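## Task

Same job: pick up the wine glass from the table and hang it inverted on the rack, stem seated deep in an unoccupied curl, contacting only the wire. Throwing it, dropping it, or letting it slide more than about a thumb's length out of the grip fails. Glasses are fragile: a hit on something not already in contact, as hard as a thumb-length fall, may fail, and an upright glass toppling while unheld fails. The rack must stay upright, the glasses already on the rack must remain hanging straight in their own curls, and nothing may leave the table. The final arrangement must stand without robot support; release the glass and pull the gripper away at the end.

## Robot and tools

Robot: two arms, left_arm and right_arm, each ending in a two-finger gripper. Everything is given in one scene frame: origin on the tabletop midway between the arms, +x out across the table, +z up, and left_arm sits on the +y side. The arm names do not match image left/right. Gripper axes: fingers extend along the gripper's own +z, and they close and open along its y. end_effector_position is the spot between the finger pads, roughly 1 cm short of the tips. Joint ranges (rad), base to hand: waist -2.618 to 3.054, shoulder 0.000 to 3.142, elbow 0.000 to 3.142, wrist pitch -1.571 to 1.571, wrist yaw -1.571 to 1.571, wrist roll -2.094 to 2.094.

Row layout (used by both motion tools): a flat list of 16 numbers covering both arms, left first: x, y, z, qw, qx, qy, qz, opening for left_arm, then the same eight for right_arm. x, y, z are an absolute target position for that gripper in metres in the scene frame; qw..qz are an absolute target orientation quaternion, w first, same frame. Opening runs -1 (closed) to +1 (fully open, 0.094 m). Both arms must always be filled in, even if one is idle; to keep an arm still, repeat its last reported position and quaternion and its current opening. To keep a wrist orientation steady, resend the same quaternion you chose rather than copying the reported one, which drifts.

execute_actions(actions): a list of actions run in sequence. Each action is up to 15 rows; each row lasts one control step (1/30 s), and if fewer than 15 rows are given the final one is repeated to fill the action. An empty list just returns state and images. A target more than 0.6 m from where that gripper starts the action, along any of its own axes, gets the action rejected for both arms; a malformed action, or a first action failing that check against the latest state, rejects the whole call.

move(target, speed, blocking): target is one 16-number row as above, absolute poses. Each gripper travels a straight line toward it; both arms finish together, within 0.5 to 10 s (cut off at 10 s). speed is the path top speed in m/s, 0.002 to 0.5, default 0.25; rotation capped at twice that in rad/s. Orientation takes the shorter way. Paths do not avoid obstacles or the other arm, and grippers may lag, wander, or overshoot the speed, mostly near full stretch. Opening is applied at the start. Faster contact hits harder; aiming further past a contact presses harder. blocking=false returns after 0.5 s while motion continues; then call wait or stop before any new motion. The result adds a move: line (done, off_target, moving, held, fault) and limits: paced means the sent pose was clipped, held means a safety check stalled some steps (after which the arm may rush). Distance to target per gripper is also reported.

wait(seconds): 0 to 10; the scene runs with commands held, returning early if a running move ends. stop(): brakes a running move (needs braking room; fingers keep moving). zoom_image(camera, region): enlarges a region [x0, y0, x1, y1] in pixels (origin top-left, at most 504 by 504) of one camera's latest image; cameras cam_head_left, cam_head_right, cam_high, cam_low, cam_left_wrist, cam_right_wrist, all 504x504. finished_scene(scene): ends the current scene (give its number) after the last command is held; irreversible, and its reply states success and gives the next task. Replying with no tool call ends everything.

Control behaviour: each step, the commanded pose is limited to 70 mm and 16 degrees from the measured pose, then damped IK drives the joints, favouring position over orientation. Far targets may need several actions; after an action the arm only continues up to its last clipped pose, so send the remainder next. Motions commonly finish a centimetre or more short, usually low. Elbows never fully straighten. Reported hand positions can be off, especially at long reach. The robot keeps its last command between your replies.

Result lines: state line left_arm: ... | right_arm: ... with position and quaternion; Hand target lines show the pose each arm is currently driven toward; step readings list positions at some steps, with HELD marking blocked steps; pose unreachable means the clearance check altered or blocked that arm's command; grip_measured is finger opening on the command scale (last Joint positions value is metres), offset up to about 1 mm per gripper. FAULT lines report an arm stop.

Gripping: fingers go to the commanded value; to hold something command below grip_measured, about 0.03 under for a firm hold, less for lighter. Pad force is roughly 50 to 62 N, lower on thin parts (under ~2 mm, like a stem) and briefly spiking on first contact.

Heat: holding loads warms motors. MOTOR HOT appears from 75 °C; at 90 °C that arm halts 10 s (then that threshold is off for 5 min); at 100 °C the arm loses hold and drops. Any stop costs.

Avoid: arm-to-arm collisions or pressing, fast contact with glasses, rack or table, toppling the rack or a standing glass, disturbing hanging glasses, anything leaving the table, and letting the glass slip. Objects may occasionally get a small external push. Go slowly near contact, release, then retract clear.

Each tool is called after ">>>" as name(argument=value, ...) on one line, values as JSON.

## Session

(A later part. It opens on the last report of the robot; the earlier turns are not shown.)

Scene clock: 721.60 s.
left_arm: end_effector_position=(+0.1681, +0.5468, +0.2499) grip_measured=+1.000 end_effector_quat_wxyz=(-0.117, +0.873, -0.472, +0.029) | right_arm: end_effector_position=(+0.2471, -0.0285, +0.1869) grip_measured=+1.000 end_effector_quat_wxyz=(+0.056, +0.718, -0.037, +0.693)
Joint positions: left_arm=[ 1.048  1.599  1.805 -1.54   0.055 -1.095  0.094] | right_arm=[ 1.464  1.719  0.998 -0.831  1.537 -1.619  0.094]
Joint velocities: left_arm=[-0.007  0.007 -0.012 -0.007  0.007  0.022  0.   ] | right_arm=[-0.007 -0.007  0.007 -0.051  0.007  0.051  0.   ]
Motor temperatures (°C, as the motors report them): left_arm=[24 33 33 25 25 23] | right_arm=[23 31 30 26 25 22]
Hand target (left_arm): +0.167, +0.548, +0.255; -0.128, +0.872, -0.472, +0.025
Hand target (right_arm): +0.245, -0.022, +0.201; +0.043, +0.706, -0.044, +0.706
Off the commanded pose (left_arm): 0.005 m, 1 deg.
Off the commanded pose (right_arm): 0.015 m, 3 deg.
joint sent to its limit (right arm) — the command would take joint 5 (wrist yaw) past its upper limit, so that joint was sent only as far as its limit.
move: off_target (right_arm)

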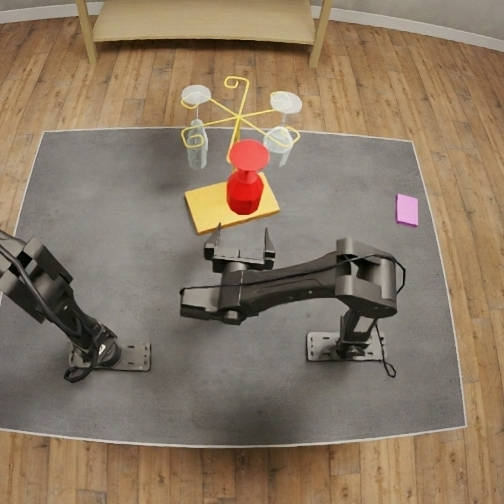

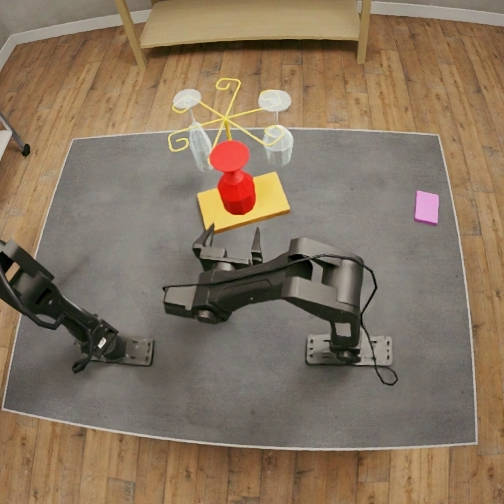

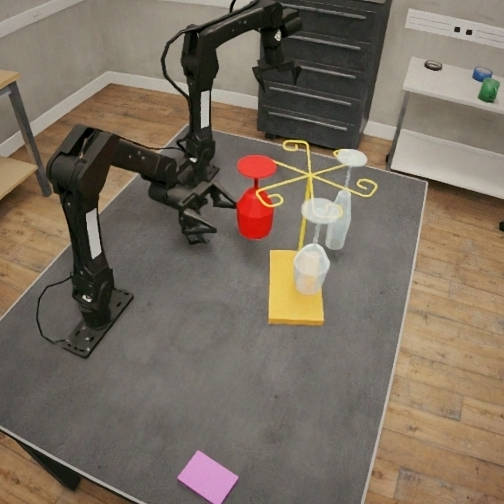

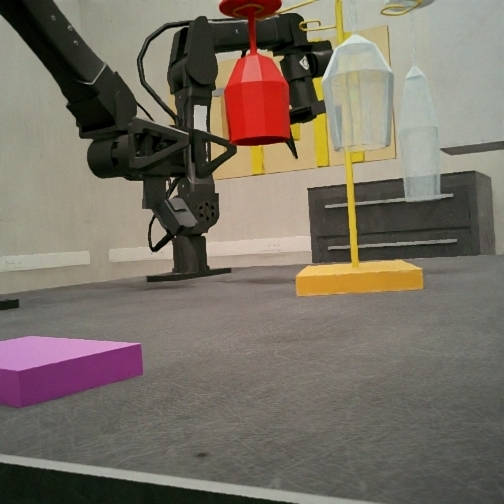

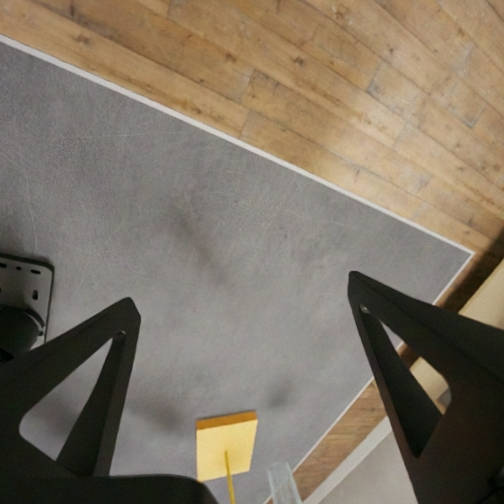

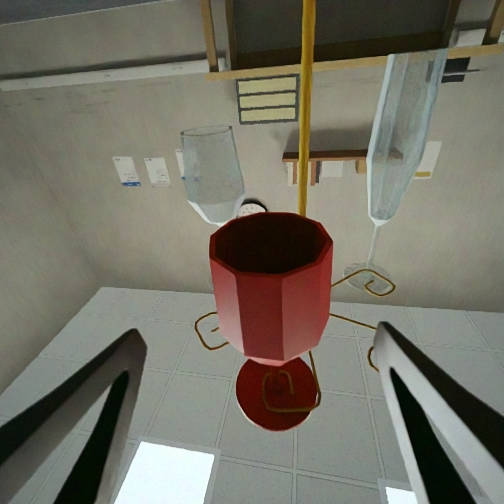

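>>> move(target=[0.167,0.548,0.255,-0.128,0.872,-0.472,0.025,1, 0.19,-0.06,0.21,0.03,0.706,-0.03,0.706,1], speed=0.1)

Scene clock: 731.00 s.
left_arm: end_effector_position=(+0.1681, +0.5468, +0.2499) grip_measured=+1.000 end_effector_quat_wxyz=(-0.117, +0.873, -0.472, +0.029) | right_arm: end_effector_position=(+0.1922, -0.0654, +0.2052) grip_measured=+1.000 end_effector_quat_wxyz=(-0.000, +0.737, +0.011, +0.676)
Joint positions: left_arm=[ 1.048  1.599  1.805 -1.54   0.055 -1.095  0.094] | right_arm=[ 1.68   1.628  0.95  -1.567  1.46  -0.907  0.094]
Joint velocities: left_arm=[-0.002  0.002 -0.012 -0.051 -0.051 -0.066  0.   ] | right_arm=[ 0.012  0.012  0.012 -0.022 -0.022  0.022  0.   ]
Motor temperatures (°C, as the motors report them): left_arm=[24 33 33 25 25 23] | right_arm=[23 30 30 26 25 22]
Hand target (left_arm): +0.167, +0.548, +0.255; -0.128, +0.872, -0.472, +0.025
Hand target (right_arm): +0.190, -0.059, +0.211; -0.010, +0.735, +0.008, +0.678
Off the commanded pose (left_arm): 0.005 m, 1 deg.
Off the commanded pose (right_arm): 0.008 m, 8 deg.
joint sent to its limit (right arm) — the command would take joint 4 (wrist pitch) past its lower limit, so that joint was sent only as far as its limit.
move: off_target (right_arm)

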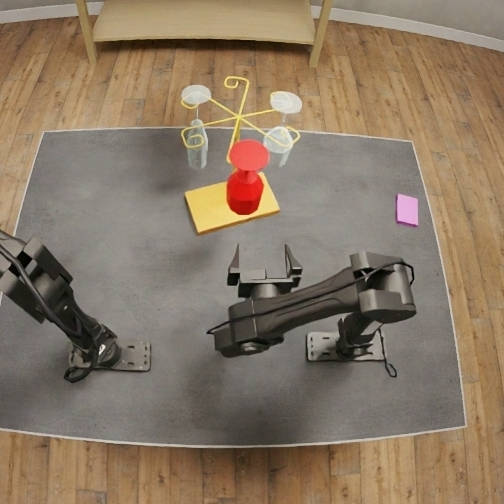

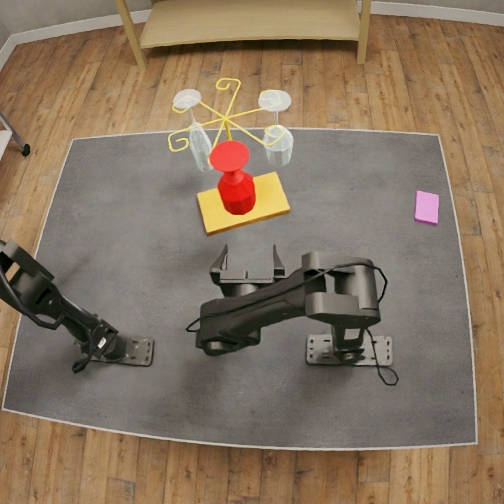

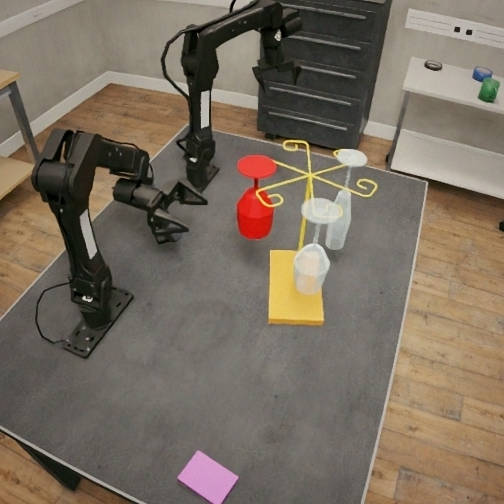

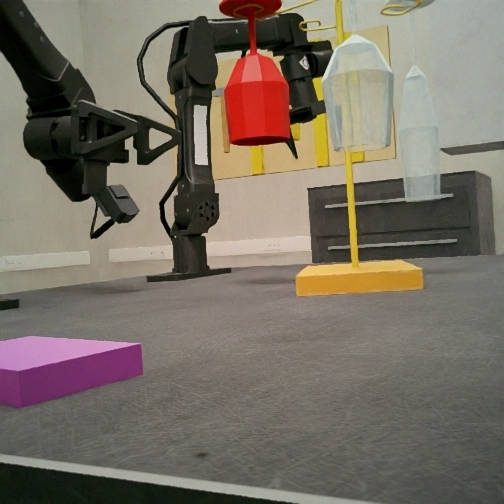

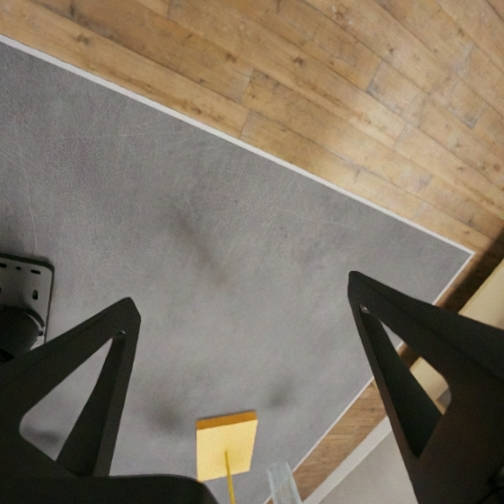

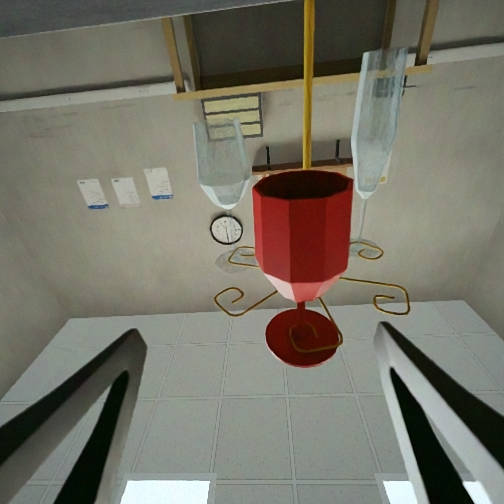

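>>> finished_scene(scene=2)

The scene is finished: the task was done.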